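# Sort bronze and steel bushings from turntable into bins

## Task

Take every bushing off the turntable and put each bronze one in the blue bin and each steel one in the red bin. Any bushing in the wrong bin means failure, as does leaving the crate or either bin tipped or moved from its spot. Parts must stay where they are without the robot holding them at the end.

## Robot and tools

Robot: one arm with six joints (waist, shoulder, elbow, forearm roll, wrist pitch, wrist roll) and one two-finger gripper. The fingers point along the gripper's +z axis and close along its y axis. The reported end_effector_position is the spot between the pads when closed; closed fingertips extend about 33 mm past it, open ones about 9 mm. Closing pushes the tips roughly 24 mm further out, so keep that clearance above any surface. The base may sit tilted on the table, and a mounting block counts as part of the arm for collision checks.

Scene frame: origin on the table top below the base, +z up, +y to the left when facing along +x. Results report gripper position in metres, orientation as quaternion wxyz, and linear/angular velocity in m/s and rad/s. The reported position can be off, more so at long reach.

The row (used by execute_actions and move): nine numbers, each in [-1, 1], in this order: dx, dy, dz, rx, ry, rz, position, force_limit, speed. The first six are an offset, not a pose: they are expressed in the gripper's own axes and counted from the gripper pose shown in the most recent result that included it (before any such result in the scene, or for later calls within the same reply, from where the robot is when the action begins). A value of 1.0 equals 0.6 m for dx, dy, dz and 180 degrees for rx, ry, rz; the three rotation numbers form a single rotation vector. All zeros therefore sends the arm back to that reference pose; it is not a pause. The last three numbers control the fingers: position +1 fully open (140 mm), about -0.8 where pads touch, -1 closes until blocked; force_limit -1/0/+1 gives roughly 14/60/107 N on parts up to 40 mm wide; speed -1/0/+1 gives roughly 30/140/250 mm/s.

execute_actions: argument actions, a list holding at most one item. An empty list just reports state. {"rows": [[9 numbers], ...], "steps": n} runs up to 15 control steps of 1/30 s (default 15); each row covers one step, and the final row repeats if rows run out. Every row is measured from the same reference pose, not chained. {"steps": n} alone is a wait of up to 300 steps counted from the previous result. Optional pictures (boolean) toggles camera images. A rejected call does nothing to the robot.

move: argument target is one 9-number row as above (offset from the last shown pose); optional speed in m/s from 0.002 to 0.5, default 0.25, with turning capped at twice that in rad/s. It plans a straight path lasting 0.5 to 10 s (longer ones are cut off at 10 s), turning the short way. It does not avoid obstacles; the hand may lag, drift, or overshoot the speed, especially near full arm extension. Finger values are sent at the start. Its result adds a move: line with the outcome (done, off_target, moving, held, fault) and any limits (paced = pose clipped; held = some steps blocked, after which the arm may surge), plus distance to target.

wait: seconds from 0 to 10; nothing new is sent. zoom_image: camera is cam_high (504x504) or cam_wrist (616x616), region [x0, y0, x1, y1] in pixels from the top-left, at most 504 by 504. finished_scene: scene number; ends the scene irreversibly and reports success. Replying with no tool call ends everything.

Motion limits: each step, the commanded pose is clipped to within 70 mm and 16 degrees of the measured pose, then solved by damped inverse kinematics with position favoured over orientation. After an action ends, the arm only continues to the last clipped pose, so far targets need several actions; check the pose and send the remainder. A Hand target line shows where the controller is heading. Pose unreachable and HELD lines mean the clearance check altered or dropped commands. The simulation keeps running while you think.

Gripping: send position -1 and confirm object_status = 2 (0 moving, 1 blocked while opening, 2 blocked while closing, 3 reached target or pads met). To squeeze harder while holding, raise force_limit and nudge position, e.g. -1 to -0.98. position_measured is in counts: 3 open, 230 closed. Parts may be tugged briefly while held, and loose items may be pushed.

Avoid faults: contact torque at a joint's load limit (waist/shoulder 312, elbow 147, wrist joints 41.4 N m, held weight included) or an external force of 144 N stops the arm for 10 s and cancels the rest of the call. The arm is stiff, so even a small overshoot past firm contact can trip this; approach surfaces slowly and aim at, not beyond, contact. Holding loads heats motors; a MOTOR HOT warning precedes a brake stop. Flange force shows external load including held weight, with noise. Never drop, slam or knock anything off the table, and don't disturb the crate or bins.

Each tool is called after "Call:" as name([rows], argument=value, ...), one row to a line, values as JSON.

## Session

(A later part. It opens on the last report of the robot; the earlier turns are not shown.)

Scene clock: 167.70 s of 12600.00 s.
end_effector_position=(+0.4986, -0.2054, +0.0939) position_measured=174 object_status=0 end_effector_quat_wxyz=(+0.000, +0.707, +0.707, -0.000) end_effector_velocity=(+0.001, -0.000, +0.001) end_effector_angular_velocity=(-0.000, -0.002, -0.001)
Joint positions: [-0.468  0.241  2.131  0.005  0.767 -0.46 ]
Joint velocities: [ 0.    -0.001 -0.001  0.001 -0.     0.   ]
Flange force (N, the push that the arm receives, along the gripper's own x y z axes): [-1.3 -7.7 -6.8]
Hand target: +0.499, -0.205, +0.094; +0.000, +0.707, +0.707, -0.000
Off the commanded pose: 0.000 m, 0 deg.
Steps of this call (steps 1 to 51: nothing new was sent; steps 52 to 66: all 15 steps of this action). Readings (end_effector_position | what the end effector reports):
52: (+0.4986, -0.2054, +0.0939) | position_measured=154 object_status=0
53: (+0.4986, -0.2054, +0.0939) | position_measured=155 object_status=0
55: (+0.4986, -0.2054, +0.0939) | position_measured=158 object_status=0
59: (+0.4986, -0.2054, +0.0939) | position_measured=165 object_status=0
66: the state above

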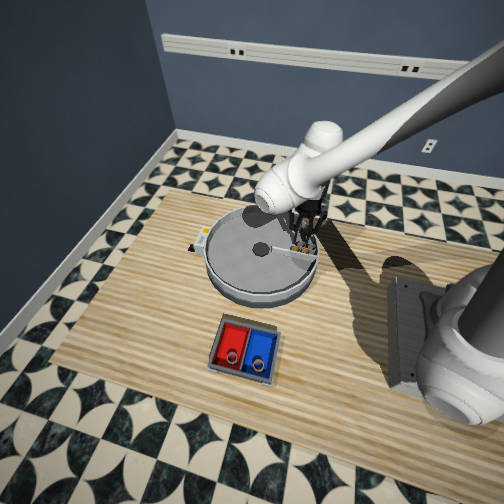

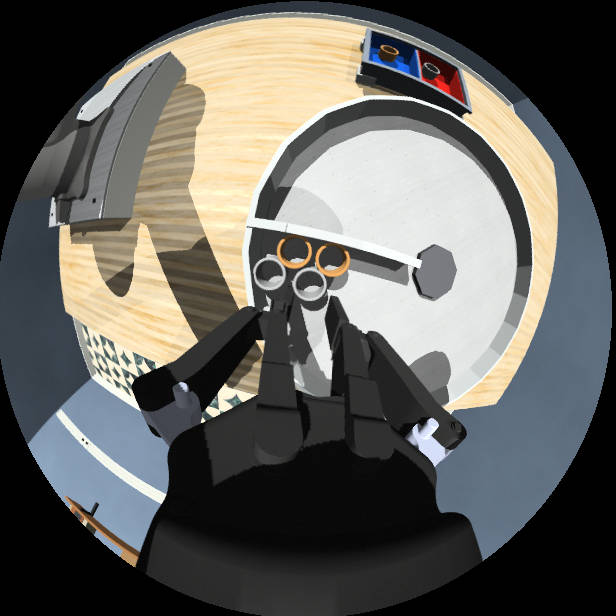

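Call:
move(target=[0.008,-0.004,0,0,0,0,-0.36,-1,-1], speed=0.01)

Call:
zoom_image(camera="cam_wrist", region=[230,230,350,350])

Scene clock: 170.90 s of 12600.00 s.
end_effector_position=(+0.4963, -0.2006, +0.0939) position_measured=174 object_status=3 end_effector_quat_wxyz=(+0.000, +0.707, +0.707, -0.000) end_effector_velocity=(-0.000, +0.001, +0.000) end_effector_angular_velocity=(-0.001, -0.001, +0.001)
Joint positions: [-0.462  0.236  2.138  0.005  0.765 -0.454]
Joint velocities: [ 0.001 -0.001  0.001 -0.001 -0.002  0.001]
Flange force (N, the push that the arm receives, along the gripper's own x y z axes): [-8.1 -7.8 -5.2]
Hand target: +0.496, -0.201, +0.094; +0.000, +0.707, +0.707, -0.000
Off the commanded pose: 0.000 m, 0 deg.
move: done

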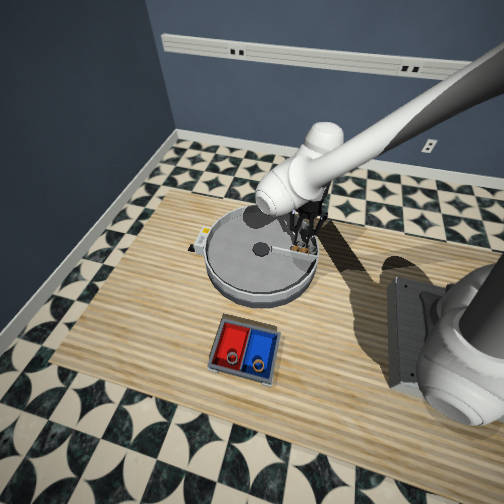

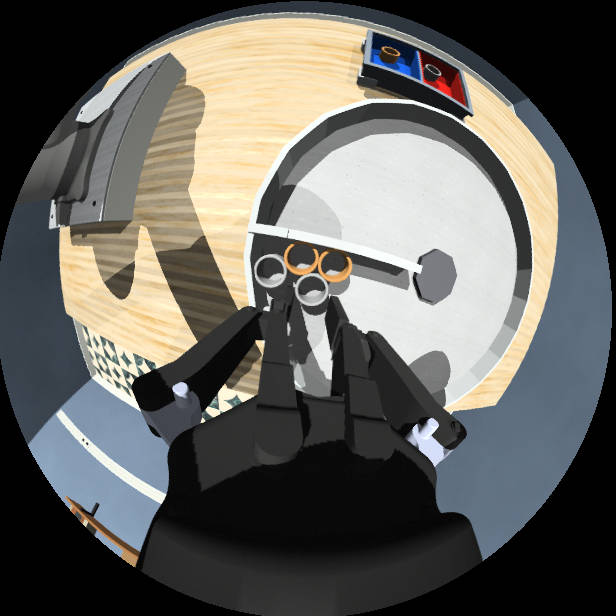

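Region (230, 230, 350, 350) of cam_wrist's 616x616 image, scaled by 4.200, with more detail than that image has.

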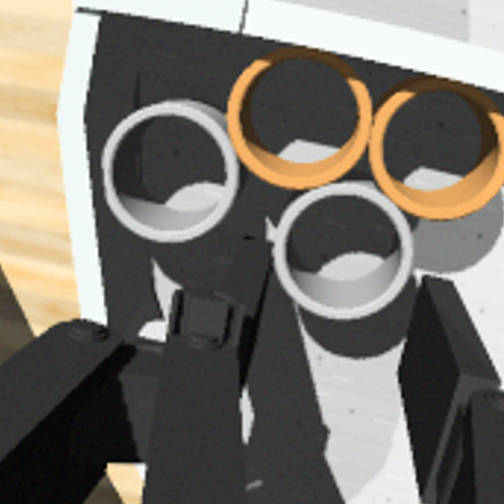

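Call:
move(target=[0.014,0.001,0,0,0,0,-0.36,-1,-1], speed=0.012)

Call:
zoom_image(camera="cam_wrist", region=[230,230,350,350])

Scene clock: 173.50 s of 12600.00 s.
end_effector_position=(+0.4969, -0.1923, +0.0939) position_measured=174 object_status=3 end_effector_quat_wxyz=(+0.000, +0.707, +0.707, -0.000) end_effector_velocity=(-0.000, +0.001, -0.000) end_effector_angular_velocity=(-0.000, -0.001, -0.000)
Joint positions: [-0.447  0.232  2.143  0.005  0.764 -0.44 ]
Joint velocities: [ 0.001 -0.     0.002  0.    -0.002  0.002]
Flange force (N, the push that the arm receives, along the gripper's own x y z axes): [-2.7 -1.0 -1.6]
Hand target: +0.497, -0.192, +0.094; +0.000, +0.707, +0.707, -0.000
Off the commanded pose: 0.000 m, 0 deg.
move: done

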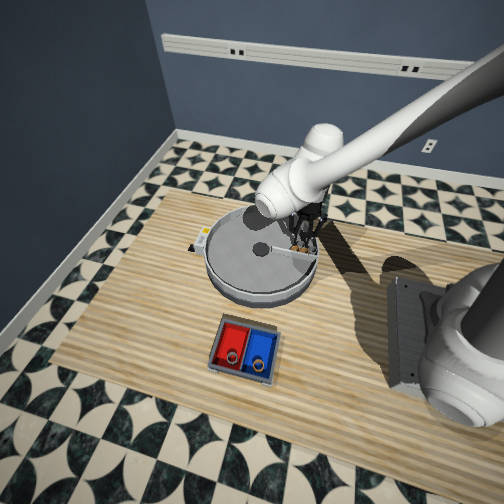

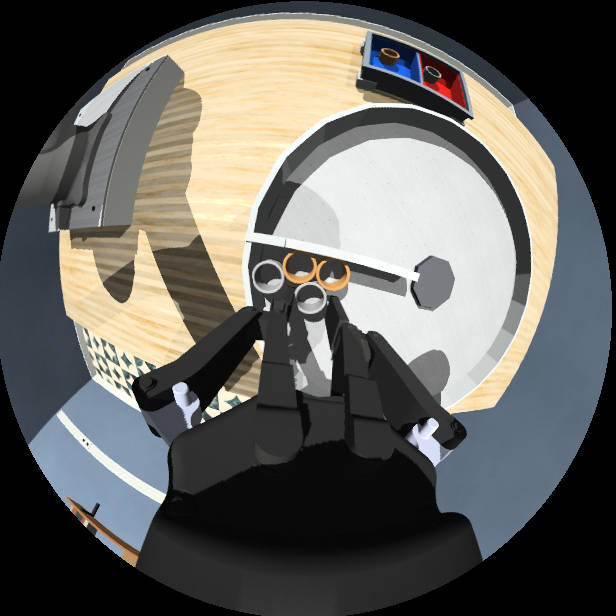

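Region (230, 230, 350, 350) of cam_wrist's 616x616 image, scaled by 4.200, with more detail than that image has.

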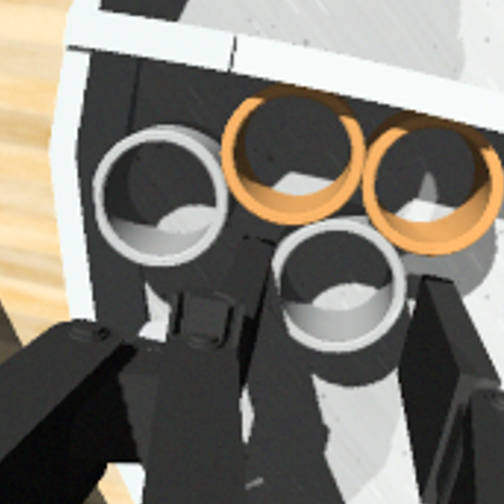

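Call:
execute_actions([
  {"rows":[[0.001,0,0,0,0,0,-0.36,-1,-1],[0.002,0,0,0,0,0,-0.36,-1,-1],[0.003,0,0,0,0,0,-0.36,-1,-1],[0.003,0,0,0,0,0,-0.36,-1,-1],[0.003,0,0,0,0,0,-1,-0.3,-1]],"steps":15},
], pictures=false)

Call:
execute_actions([
  {"steps":8},
])

Call:
zoom_image(camera="cam_wrist", region=[230,230,350,350])

Scene clock: 175.27 s of 12600.00 s.
end_effector_position=(+0.4969, -0.1905, +0.0940) position_measured=186 object_status=0 end_effector_quat_wxyz=(+0.000, +0.707, +0.707, -0.000) end_effector_velocity=(-0.001, +0.001, -0.000) end_effector_angular_velocity=(+0.001, +0.001, +0.000)
Joint positions: [-0.444  0.231  2.144  0.005  0.764 -0.436]
Joint velocities: [ 0.001 -0.     0.001  0.     0.     0.   ]
Flange force (N, the push that the arm receives, along the gripper's own x y z axes): [-0.2 0.4 -11.0]
Hand target: +0.497, -0.191, +0.094; +0.000, +0.707, +0.707, -0.000
Off the commanded pose: 0.000 m, 0 deg.
Steps of this call (steps 1 to 38: nothing new was sent; steps 39 to 53: all 15 steps of this action). Readings (end_effector_position | what the end effector reports):
39: (+0.4969, -0.1922, +0.0939) | position_measured=174 object_status=3
40: (+0.4969, -0.1920, +0.0939) | position_measured=174 object_status=3
42: (+0.4969, -0.1913, +0.0939) | position_measured=174 object_status=3
46: (+0.4969, -0.1907, +0.0939) | position_measured=178 object_status=0
53: the state above

Scene clock: 175.53 s of 12600.00 s.
end_effector_position=(+0.4969, -0.1905, +0.0940) position_measured=186 object_status=2 end_effector_quat_wxyz=(+0.000, +0.707, +0.707, -0.000) end_effector_velocity=(-0.000, +0.000, +0.000) end_effector_angular_velocity=(+0.001, +0.001, -0.000)
Joint positions: [-0.444  0.231  2.144  0.005  0.764 -0.436]
Joint velocities: [-0.    -0.    -0.     0.     0.001 -0.   ]
Flange force (N, the push that the arm receives, along the gripper's own x y z axes): [0.5 -0.1 -13.9]
Hand target: +0.497, -0.191, +0.094; +0.000, +0.707, +0.707, -0.000
Off the commanded pose: 0.000 m, 0 deg.
Steps of this call (steps 1 to 8: nothing new was sent). Readings (end_effector_position | what the end effector reports):
1: (+0.4969, -0.1905, +0.0940) | position_measured=186 object_status=0
2: (+0.4969, -0.1905, +0.0940) | position_measured=186 object_status=0
4: (+0.4969, -0.1905, +0.0940) | position_measured=186 object_status=0
8: the state above

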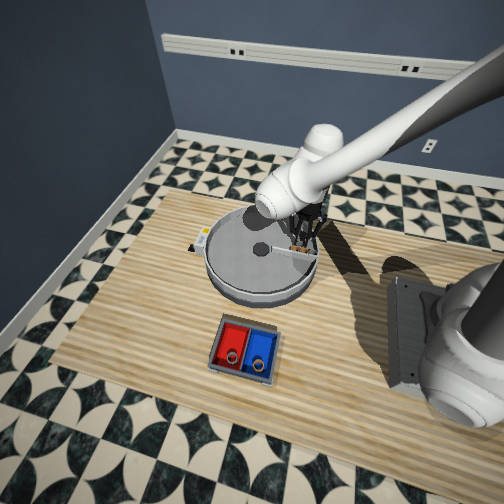

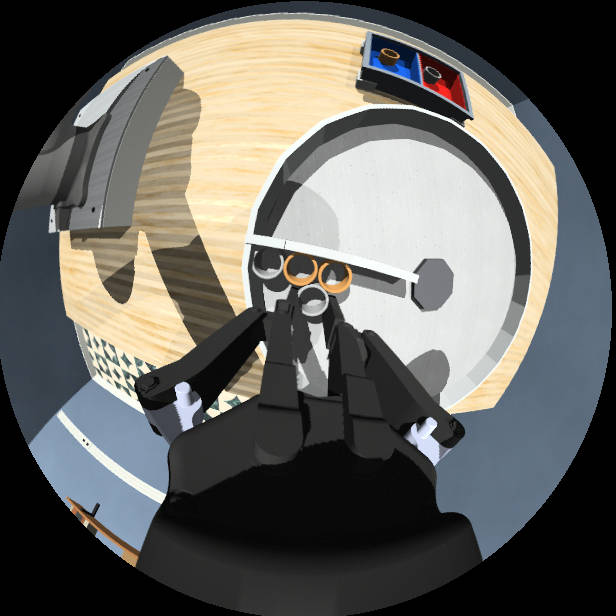

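Region (230, 230, 350, 350) of cam_wrist's 616x616 image, scaled by 4.200, with more detail than that image has.

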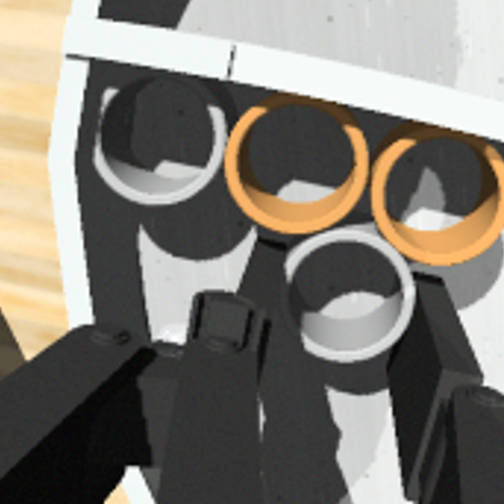

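Call:
move(target=[-0.005,0,-0.097,0,0,0,-1,-0.3,-1], speed=0.2)

Call:
move(target=[0.688,0.207,0,0,0,0,-1,-0.3,-1], speed=0.4)

Call:
move(target=[0,0,0.11,0,0,0,-1,-0.3,-1], speed=0.1)

Call:
zoom_image(camera="cam_wrist", region=[250,220,370,340])

Scene clock: 177.80 s of 12600.00 s.
end_effector_position=(+0.4969, -0.1936, +0.1521) position_measured=186 object_status=2 end_effector_quat_wxyz=(+0.000, +0.707, +0.707, -0.000) end_effector_velocity=(+0.000, -0.000, +0.002) end_effector_angular_velocity=(+0.000, +0.000, +0.000)
Joint positions: [-0.449  0.158  2.097  0.005  0.884 -0.441]
Joint velocities: [-0.    -0.002 -0.003 -0.     0.004 -0.   ]
Flange force (N, the push that the arm receives, along the gripper's own x y z axes): [-8.0 -3.4 -1.7]
Hand target: +0.497, -0.194, +0.152; +0.000, +0.707, +0.707, -0.000
Off the commanded pose: 0.000 m, 0 deg.
move: done

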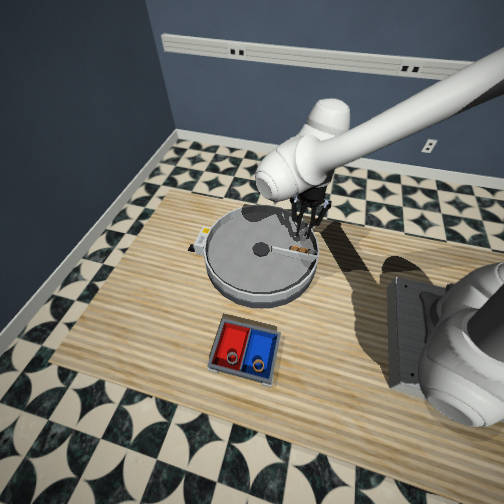

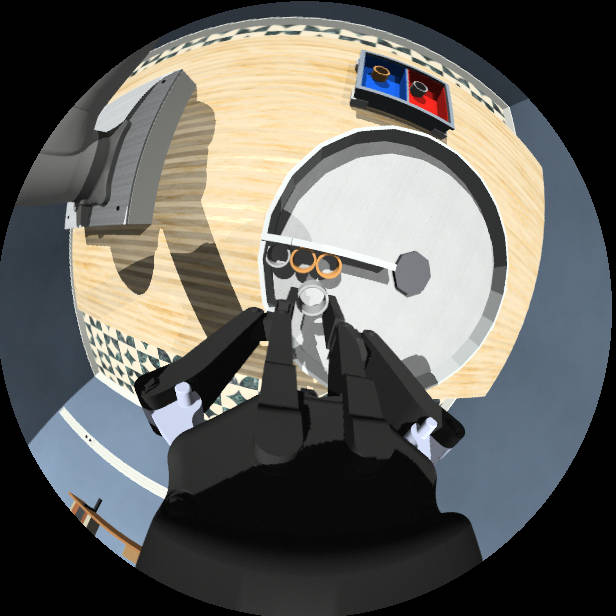

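Scene clock: 179.50 s of 12600.00 s.
end_effector_position=(+0.6222, +0.2197, +0.1525) position_measured=186 object_status=2 end_effector_quat_wxyz=(-0.000, +0.707, +0.707, +0.001) end_effector_velocity=(+0.001, +0.001, +0.000) end_effector_angular_velocity=(-0.001, +0.000, -0.000)
Joint positions: [0.276 0.332 1.86  0.003 0.944 0.285]
Joint velocities: [ 0.002  0.002 -0.004 -0.001  0.002  0.003]
Flange force (N, the push that the arm receives, along the gripper's own x y z axes): [-5.0 -0.8 -5.6]
Hand target: +0.622, +0.220, +0.152; -0.000, +0.707, +0.707, +0.001
Off the commanded pose: 0.001 m, 0 deg.
move: done; limits=paced

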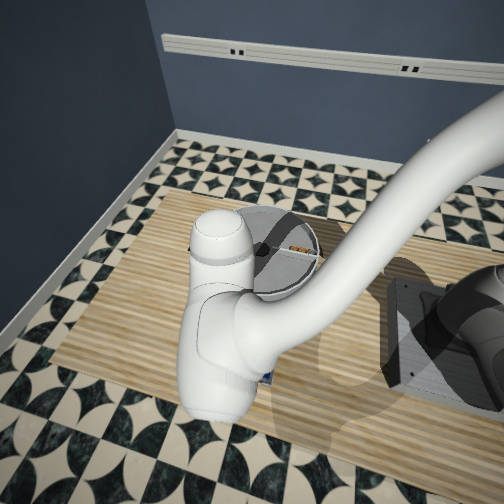

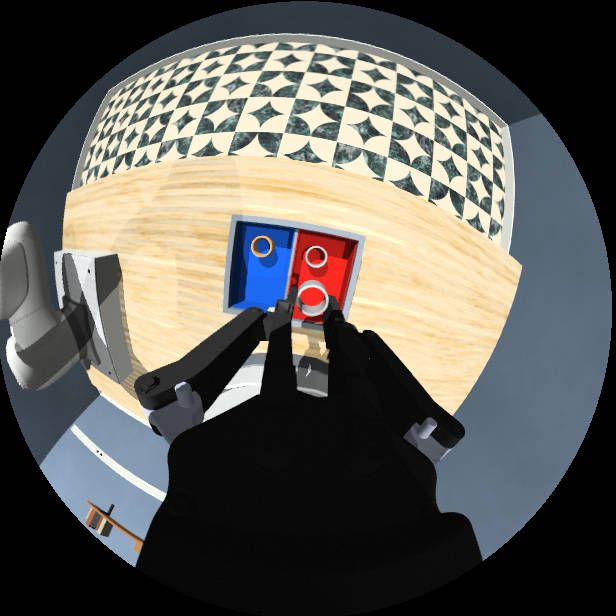

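Scene clock: 180.53 s of 12600.00 s.
end_effector_position=(+0.6221, +0.2199, +0.0866) position_measured=186 object_status=2 end_effector_quat_wxyz=(-0.000, +0.707, +0.707, +0.001) end_effector_velocity=(+0.001, +0.000, -0.001) end_effector_angular_velocity=(+0.001, -0.002, -0.001)
Joint positions: [0.276 0.402 1.905 0.003 0.828 0.285]
Joint velocities: [-0.     0.002  0.     0.    -0.005  0.   ]
Flange force (N, the push that the arm receives, along the gripper's own x y z axes): [-0.8 2.1 0.1]
Hand target: +0.622, +0.220, +0.086; -0.000, +0.707, +0.707, +0.001
Off the commanded pose: 0.000 m, 0 deg.
move: done

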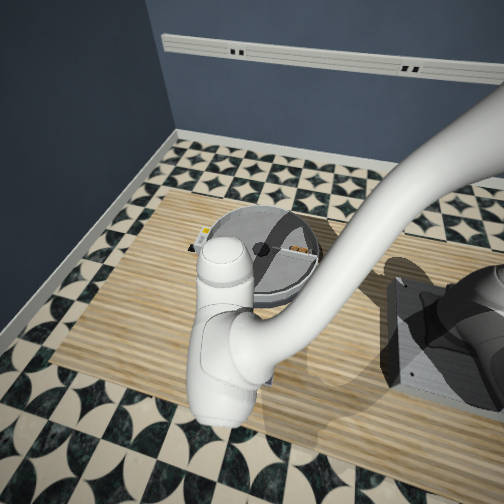

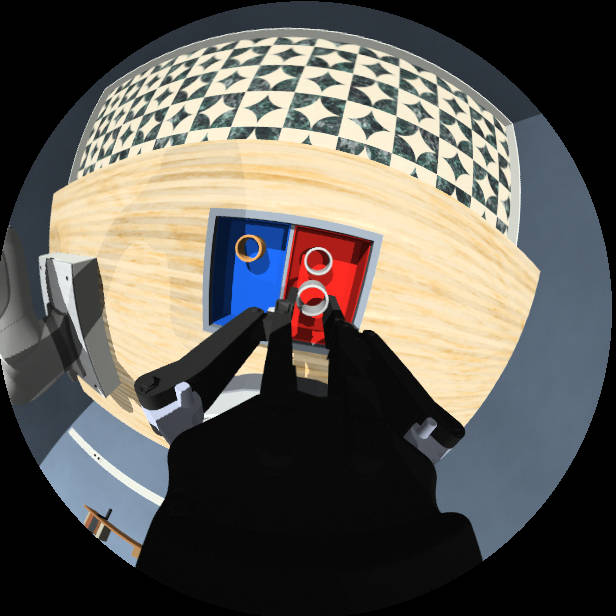

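Region (250, 220, 370, 340) of cam_wrist's 616x616 image, scaled by 4.200, with more detail than that image has.

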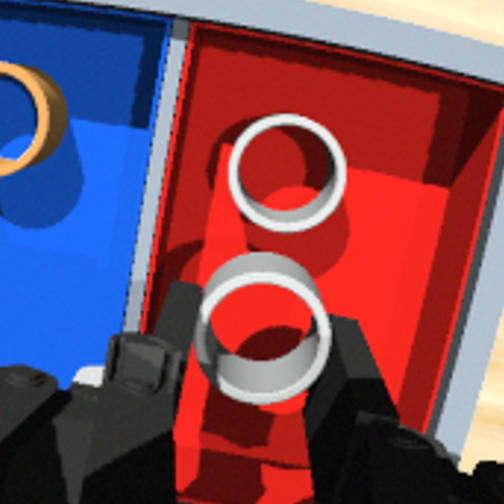

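Call:
move(target=[0,-0.002,0.064,0,0,0,-1,-0.3,-1], speed=0.04)

Call:
execute_actions([
  {"rows":[[0,0,0.001,0,0,0,-1,-0.3,-1],[0,0,0.001,0,0,0,-1,-0.3,-1],[0,0,0.001,0,0,0,-0.34,-0.3,-0.5]],"steps":12},
], pictures=false)

Call:
move(target=[0,0,-0.17,0,0,0,-0.34,-0.3,-0.5], speed=0.2)

Call:
move(target=[-0.667,-0.142,0,0,0,0,-0.2,-1,0], speed=0.4)

Call:
move(target=[0,0,0.05,0,0,0,-0.2,-1,0], speed=0.1)

Call:
zoom_image(camera="cam_wrist", region=[210,220,330,340])

Scene clock: 183.73 s of 12600.00 s.
end_effector_position=(+0.6209, +0.2200, +0.0483) position_measured=186 object_status=2 end_effector_quat_wxyz=(-0.000, +0.707, +0.707, +0.001) end_effector_velocity=(+0.000, +0.000, -0.001) end_effector_angular_velocity=(+0.000, -0.001, -0.000)
Joint positions: [0.277 0.447 1.928 0.003 0.761 0.285]
Joint velocities: [ 0.     0.002  0.     0.    -0.003  0.   ]
Flange force (N, the push that the arm receives, along the gripper's own x y z axes): [-5.2 3.8 -3.6]
Hand target: +0.621, +0.220, +0.048; -0.000, +0.707, +0.707, +0.001
Off the commanded pose: 0.000 m, 0 deg.
move: done

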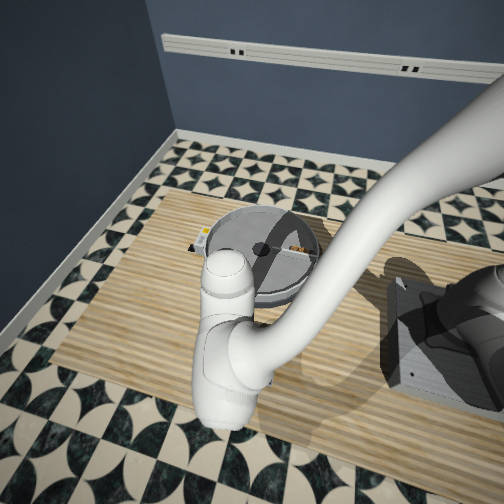

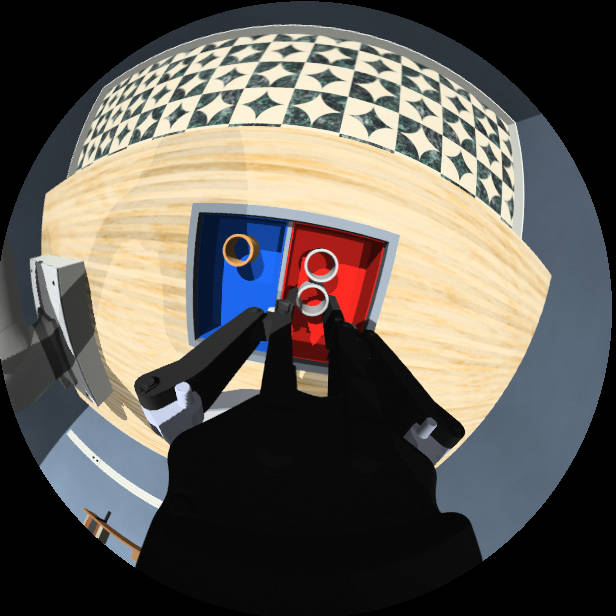

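Scene clock: 184.13 s of 12600.00 s.
end_effector_position=(+0.6209, +0.2200, +0.0477) position_measured=172 object_status=0 end_effector_quat_wxyz=(-0.000, +0.707, +0.707, +0.001) end_effector_velocity=(-0.001, -0.000, -0.000) end_effector_angular_velocity=(-0.000, +0.002, +0.000)
Joint positions: [0.277 0.448 1.928 0.003 0.76  0.285]
Joint velocities: [-0.     0.     0.     0.     0.001 -0.   ]
Flange force (N, the push that the arm receives, along the gripper's own x y z axes): [1.1 -0.6 -3.8]
Hand target: +0.621, +0.220, +0.048; -0.000, +0.707, +0.707, +0.001
Off the commanded pose: 0.000 m, 0 deg.
Steps of this call (steps 1 to 12: all 12 steps of this action). Readings (end_effector_position | what the end effector reports):
1: (+0.6209, +0.2200, +0.0483) | position_measured=186 object_status=2
2: (+0.6209, +0.2200, +0.0481) | position_measured=186 object_status=2
4: (+0.6209, +0.2200, +0.0479) | position_measured=186 object_status=0
8: (+0.6209, +0.2200, +0.0478) | position_measured=172 object_status=0
12: the state above

Scene clock: 185.37 s of 12600.00 s.
end_effector_position=(+0.6209, +0.2197, +0.1497) position_measured=172 object_status=3 end_effector_quat_wxyz=(-0.000, +0.707, +0.707, +0.001) end_effector_velocity=(+0.001, +0.000, +0.001) end_effector_angular_velocity=(+0.001, -0.003, +0.001)
Joint positions: [0.276 0.333 1.865 0.003 0.938 0.286]
Joint velocities: [ 0.    -0.001 -0.001  0.    -0.001 -0.001]
Flange force (N, the push that the arm receives, along the gripper's own x y z axes): [-3.8 2.7 -2.3]
Hand target: +0.621, +0.220, +0.150; -0.000, +0.707, +0.707, +0.001
Off the commanded pose: 0.000 m, 0 deg.
move: done

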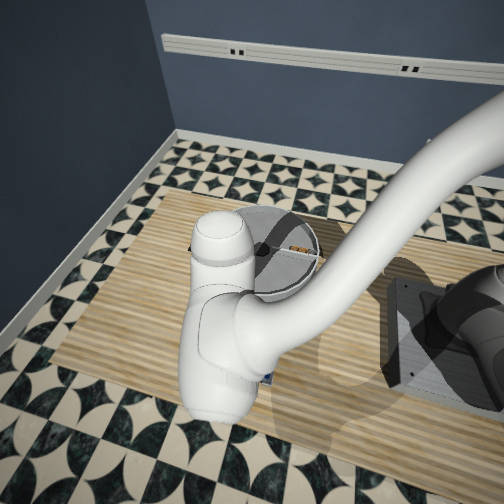

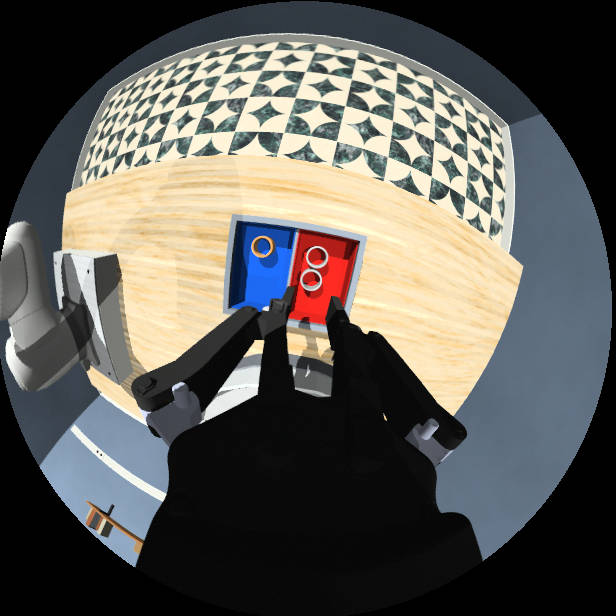

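Scene clock: 187.03 s of 12600.00 s.
end_effector_position=(+0.5347, -0.1810, +0.1493) position_measured=154 object_status=3 end_effector_quat_wxyz=(+0.000, +0.707, +0.707, -0.000) end_effector_velocity=(+0.000, -0.001, -0.000) end_effector_angular_velocity=(+0.001, -0.000, +0.000)
Joint positions: [-0.401  0.206  2.043  0.005  0.89  -0.392]
Joint velocities: [-0.003  0.001 -0.001  0.001 -0.    -0.004]
Flange force (N, the push that the arm receives, along the gripper's own x y z axes): [-1.1 -2.5 -3.4]
Hand target: +0.535, -0.181, +0.149; +0.000, +0.707, +0.707, -0.000
Off the commanded pose: 0.001 m, 0 deg.
move: done; limits=paced

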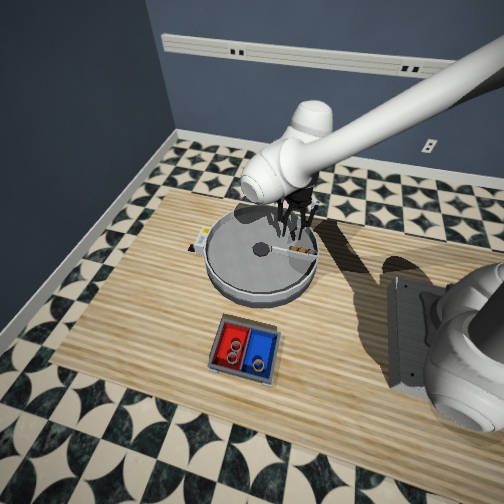

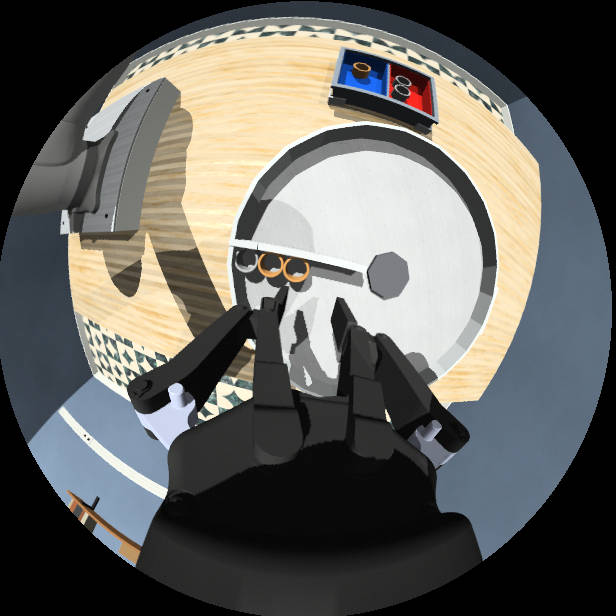

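Scene clock: 187.83 s of 12600.00 s.
end_effector_position=(+0.5347, -0.1810, +0.1194) position_measured=154 object_status=3 end_effector_quat_wxyz=(+0.000, +0.707, +0.707, -0.000) end_effector_velocity=(-0.000, +0.000, -0.002) end_effector_angular_velocity=(-0.000, +0.001, +0.001)
Joint positions: [-0.4    0.241  2.066  0.005  0.831 -0.392]
Joint velocities: [ 0.     0.002  0.001 -0.001 -0.003  0.   ]
Flange force (N, the push that the arm receives, along the gripper's own x y z axes): [-4.5 -5.8 -7.1]
Hand target: +0.535, -0.181, +0.119; +0.000, +0.707, +0.707, -0.000
Off the commanded pose: 0.000 m, 0 deg.
move: done

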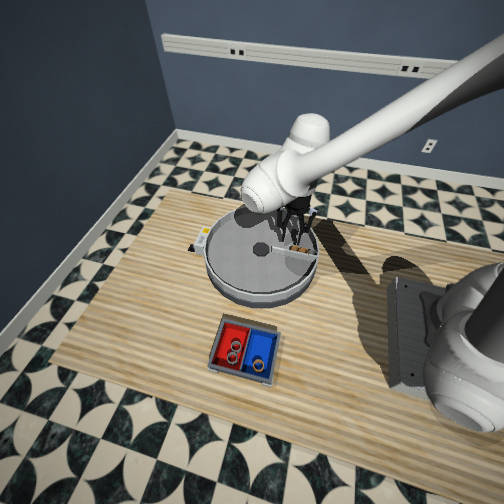

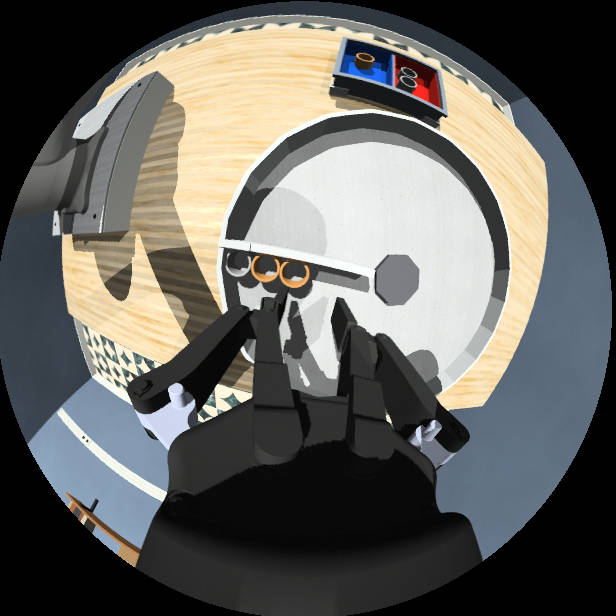

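Region (210, 220, 330, 340) of cam_wrist's 616x616 image, scaled by 4.200, with more detail than that image has.

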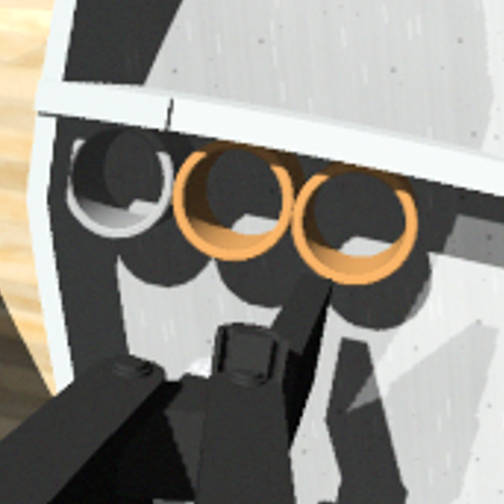

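Call:
move(target=[0.0075,-0.015,0.02,0,0,0,-0.2,-1,0], speed=0.04)

Call:
move(target=[0,0,0.022,0,0,0,-0.2,-1,0], speed=0.02)

Call:
zoom_image(camera="cam_wrist", region=[230,230,350,350])

Scene clock: 190.07 s of 12600.00 s.
end_effector_position=(+0.5257, -0.1765, +0.1072) position_measured=154 object_status=3 end_effector_quat_wxyz=(+0.000, +0.707, +0.707, -0.000) end_effector_velocity=(+0.001, +0.000, +0.000) end_effector_angular_velocity=(-0.000, -0.002, -0.000)
Joint positions: [-0.399  0.243  2.094  0.005  0.801 -0.391]
Joint velocities: [ 0.001  0.    -0.001  0.001 -0.001 -0.   ]
Flange force (N, the push that the arm receives, along the gripper's own x y z axes): [-2.8 -2.3 -8.0]
Hand target: +0.526, -0.176, +0.107; +0.000, +0.707, +0.707, -0.000
Off the commanded pose: 0.000 m, 0 deg.
move: done

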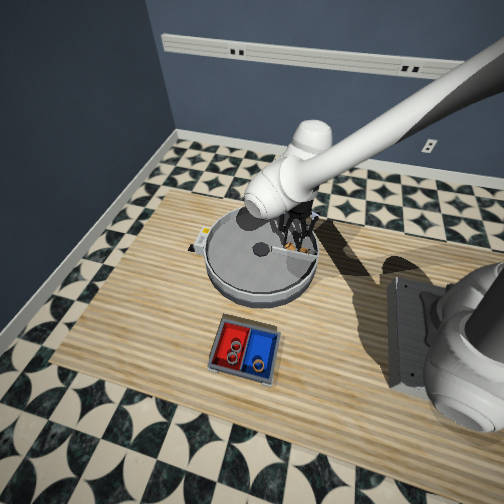

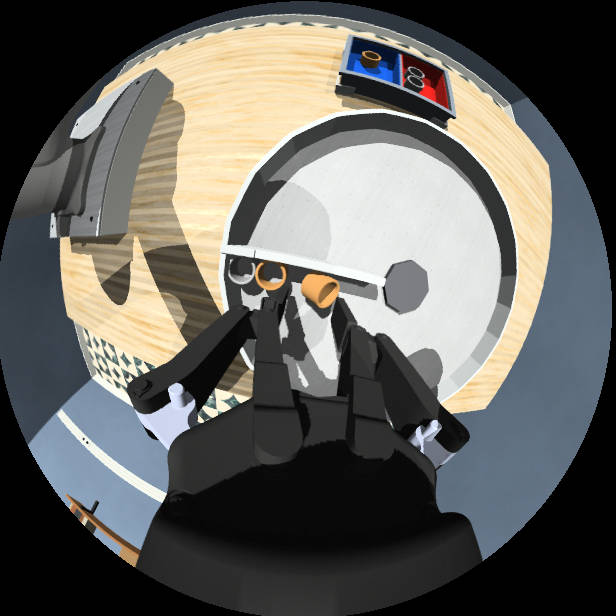

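Scene clock: 191.00 s of 12600.00 s.
end_effector_position=(+0.5257, -0.1764, +0.0941) position_measured=154 object_status=3 end_effector_quat_wxyz=(+0.000, +0.707, +0.707, -0.000) end_effector_velocity=(+0.000, +0.000, -0.001) end_effector_angular_velocity=(-0.000, -0.001, -0.001)
Joint positions: [-0.399  0.261  2.103  0.005  0.775 -0.391]
Joint velocities: [ 0.     0.002  0.001  0.    -0.003  0.001]
Flange force (N, the push that the arm receives, along the gripper's own x y z axes): [-5.0 2.5 -11.0]
Hand target: +0.526, -0.176, +0.094; +0.000, +0.707, +0.707, -0.000
Off the commanded pose: 0.000 m, 0 deg.
move: done

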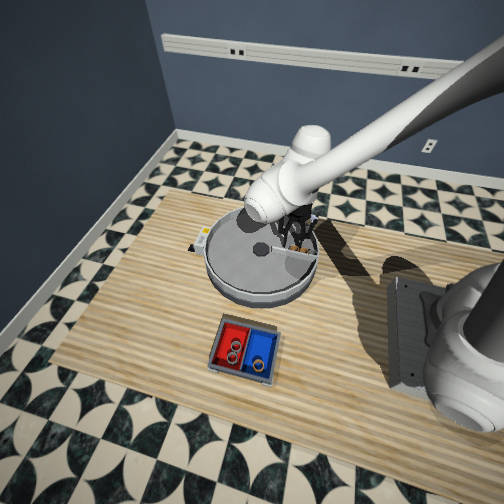

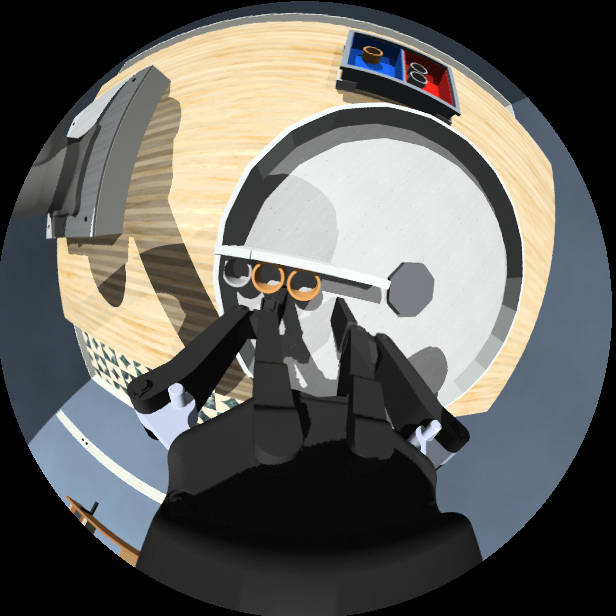

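Region (230, 230, 350, 350) of cam_wrist's 616x616 image, scaled by 4.200, with more detail than that image has.

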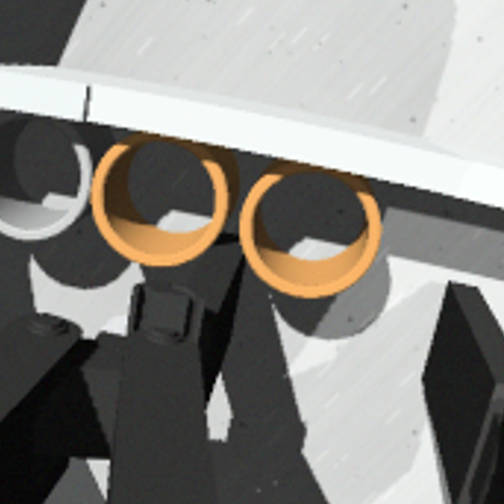

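Call:
execute_actions([
  {"rows":[[0.001,0,0,0,0,0,-0.36,-1,-1]],"steps":15},
])

Call:
zoom_image(camera="cam_wrist", region=[230,230,350,350])

Scene clock: 192.43 s of 12600.00 s.
end_effector_position=(+0.5257, -0.1758, +0.0940) position_measured=174 object_status=0 end_effector_quat_wxyz=(+0.000, +0.707, +0.707, -0.000) end_effector_velocity=(-0.000, -0.000, +0.000) end_effector_angular_velocity=(-0.000, +0.000, -0.000)
Joint positions: [-0.398  0.26   2.103  0.005  0.775 -0.39 ]
Joint velocities: [-0.    -0.     0.    -0.001  0.     0.001]
Flange force (N, the push that the arm receives, along the gripper's own x y z axes): [-3.4 -2.0 -2.7]
Hand target: +0.526, -0.176, +0.094; +0.000, +0.707, +0.707, -0.000
Off the commanded pose: 0.000 m, 0 deg.
Steps of this call (steps 1 to 28: nothing new was sent; steps 29 to 43: all 15 steps of this action). Readings (end_effector_position | what the end effector reports):
29: (+0.5257, -0.1764, +0.0939) | position_measured=154 object_status=0
30: (+0.5256, -0.1762, +0.0938) | position_measured=155 object_status=0
32: (+0.5256, -0.1760, +0.0938) | position_measured=158 object_status=0
36: (+0.5257, -0.1759, +0.0939) | position_measured=165 object_status=0
43: the state above

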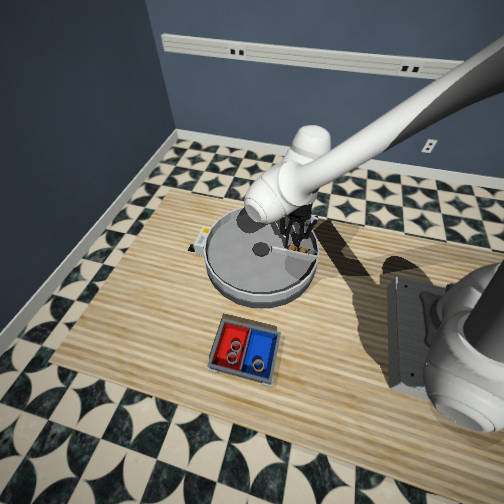

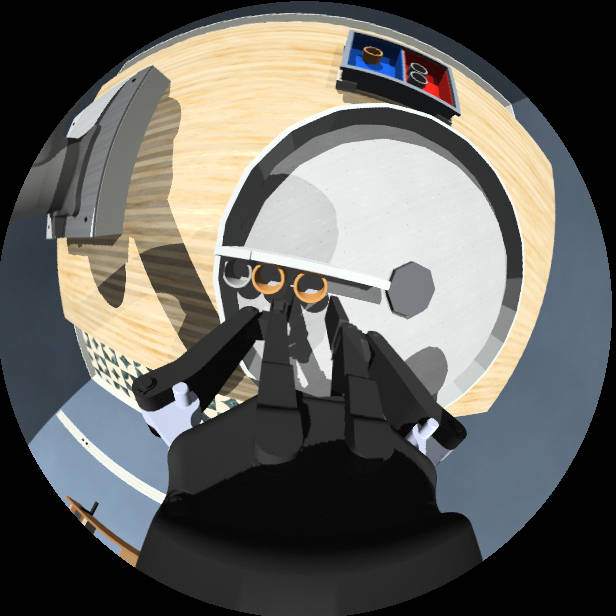

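Region (230, 230, 350, 350) of cam_wrist's 616x616 image, scaled by 4.200, with more detail than that image has.

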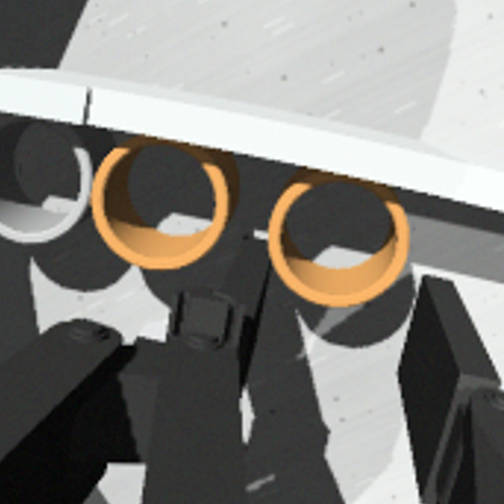

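Call:
move(target=[0.021,-0.0025,0,0,0,0,-0.36,-1,-1], speed=0.015)

Call:
zoom_image(camera="cam_wrist", region=[230,230,350,350])

Scene clock: 194.90 s of 12600.00 s.
end_effector_position=(+0.5242, -0.1633, +0.0940) position_measured=174 object_status=3 end_effector_quat_wxyz=(+0.000, +0.707, +0.707, -0.000) end_effector_velocity=(-0.002, +0.002, -0.001) end_effector_angular_velocity=(+0.001, +0.003, -0.000)
Joint positions: [-0.378  0.253  2.113  0.005  0.772 -0.37 ]
Joint velocities: [ 0.003 -0.001  0.003  0.     0.001  0.003]
Flange force (N, the push that the arm receives, along the gripper's own x y z axes): [-2.8 -0.5 1.7]
Hand target: +0.524, -0.163, +0.094; +0.000, +0.707, +0.707, -0.000
Off the commanded pose: 0.000 m, 0 deg.
move: done

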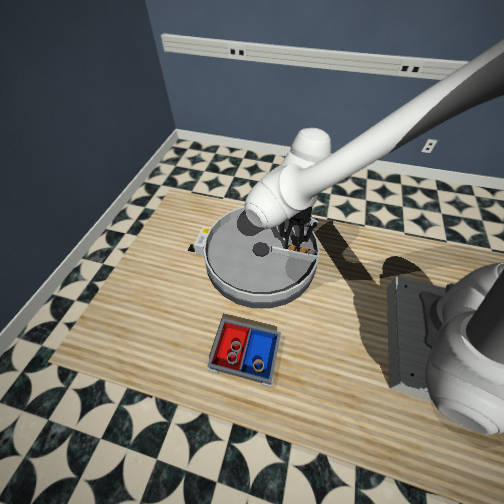

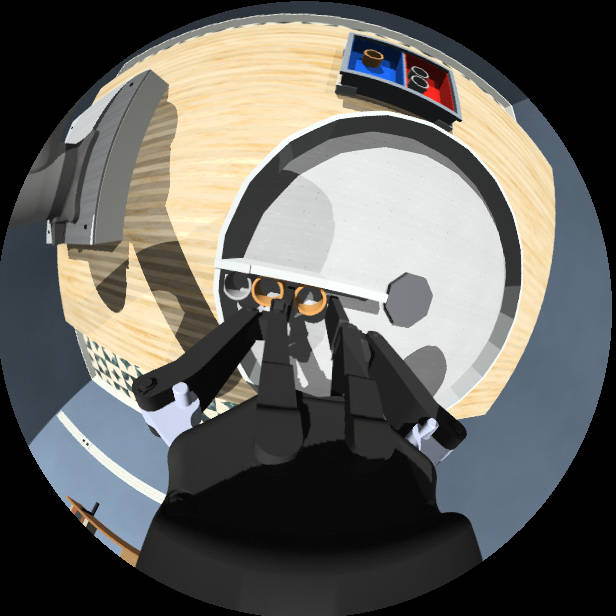

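Region (230, 230, 350, 350) of cam_wrist's 616x616 image, scaled by 4.200, with more detail than that image has.

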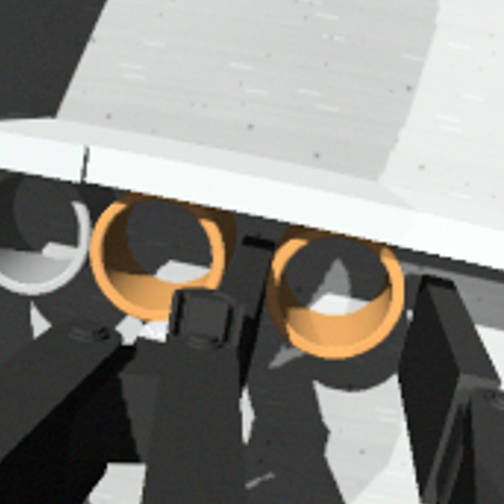

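Close, lift, go to blue (ring y≈0.226 → EE 0.220).

Call:
execute_actions([
  {"rows":[[0,-0.001,0,0,0,0,-1,-0.3,-1]],"steps":15},
])

Call:
move(target=[-0.003,0,-0.097,0,0,0,-1,-0.3,-1], speed=0.2)

Scene clock: 196.20 s of 12600.00 s.
end_effector_position=(+0.5237, -0.1633, +0.0941) position_measured=186 object_status=0 end_effector_quat_wxyz=(+0.000, +0.707, +0.707, -0.000) end_effector_velocity=(-0.000, -0.000, -0.000) end_effector_angular_velocity=(+0.000, +0.001, +0.001)
Joint positions: [-0.378  0.253  2.114  0.005  0.772 -0.37 ]
Joint velocities: [-0.     0.    -0.    -0.     0.001 -0.001]
Flange force (N, the push that the arm receives, along the gripper's own x y z axes): [2.3 -0.1 -16.2]
Hand target: +0.524, -0.163, +0.094; +0.000, +0.707, +0.707, -0.000
Off the commanded pose: 0.000 m, 0 deg.
Steps of this call (steps 1 to 24: nothing new was sent; steps 25 to 39: all 15 steps of this action). Readings (end_effector_position | what the end effector reports):
25: (+0.5242, -0.1632, +0.0940) | position_measured=174 object_status=0
26: (+0.5241, -0.1631, +0.0940) | position_measured=175 object_status=0
28: (+0.5239, -0.1631, +0.0940) | position_measured=178 object_status=0
32: (+0.5237, -0.1632, +0.0941) | position_measured=183 object_status=0
39: the state above

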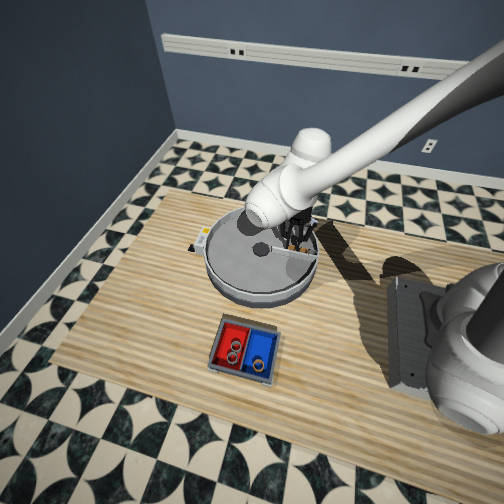

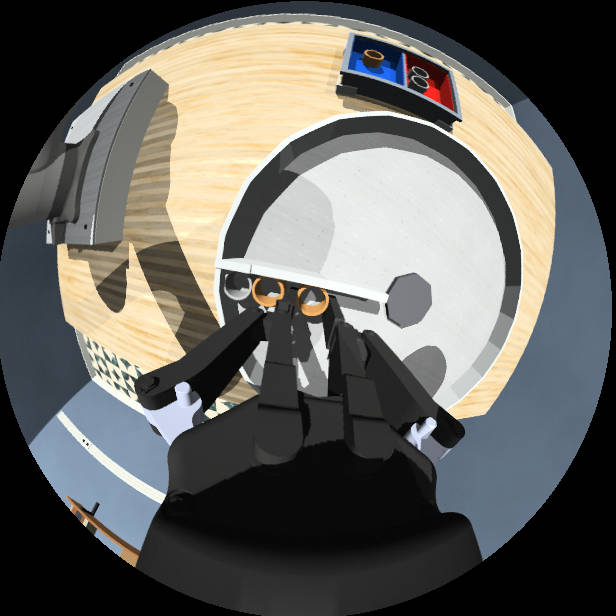

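Scene clock: 197.30 s of 12600.00 s.
end_effector_position=(+0.5237, -0.1652, +0.1522) position_measured=186 object_status=2 end_effector_quat_wxyz=(+0.000, +0.708, +0.707, -0.000) end_effector_velocity=(+0.001, -0.000, +0.002) end_effector_angular_velocity=(-0.000, -0.001, +0.000)
Joint positions: [-0.382  0.18   2.069  0.005  0.889 -0.373]
Joint velocities: [-0.    -0.001 -0.002 -0.     0.002 -0.   ]
Flange force (N, the push that the arm receives, along the gripper's own x y z axes): [-4.2 -2.1 -3.6]
Hand target: +0.524, -0.165, +0.152; +0.000, +0.708, +0.707, -0.000
Off the commanded pose: 0.000 m, 0 deg.
move: done

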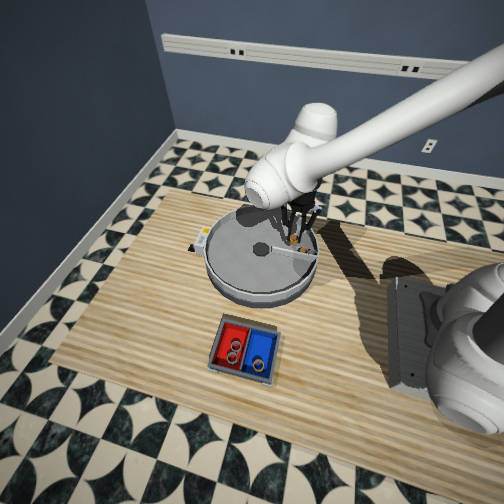

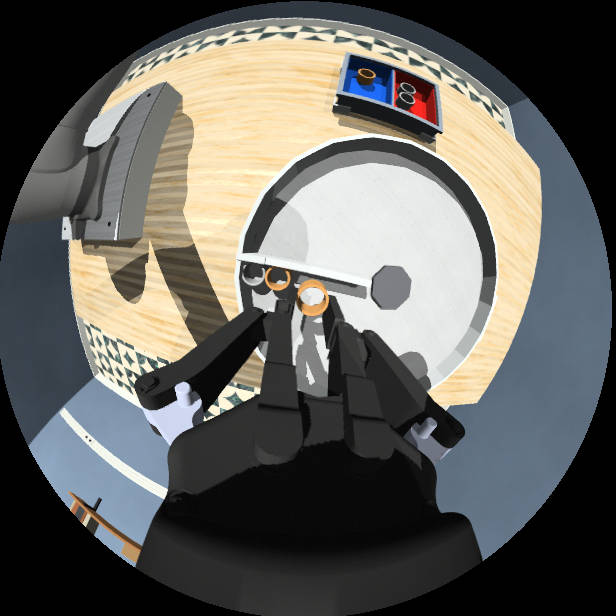

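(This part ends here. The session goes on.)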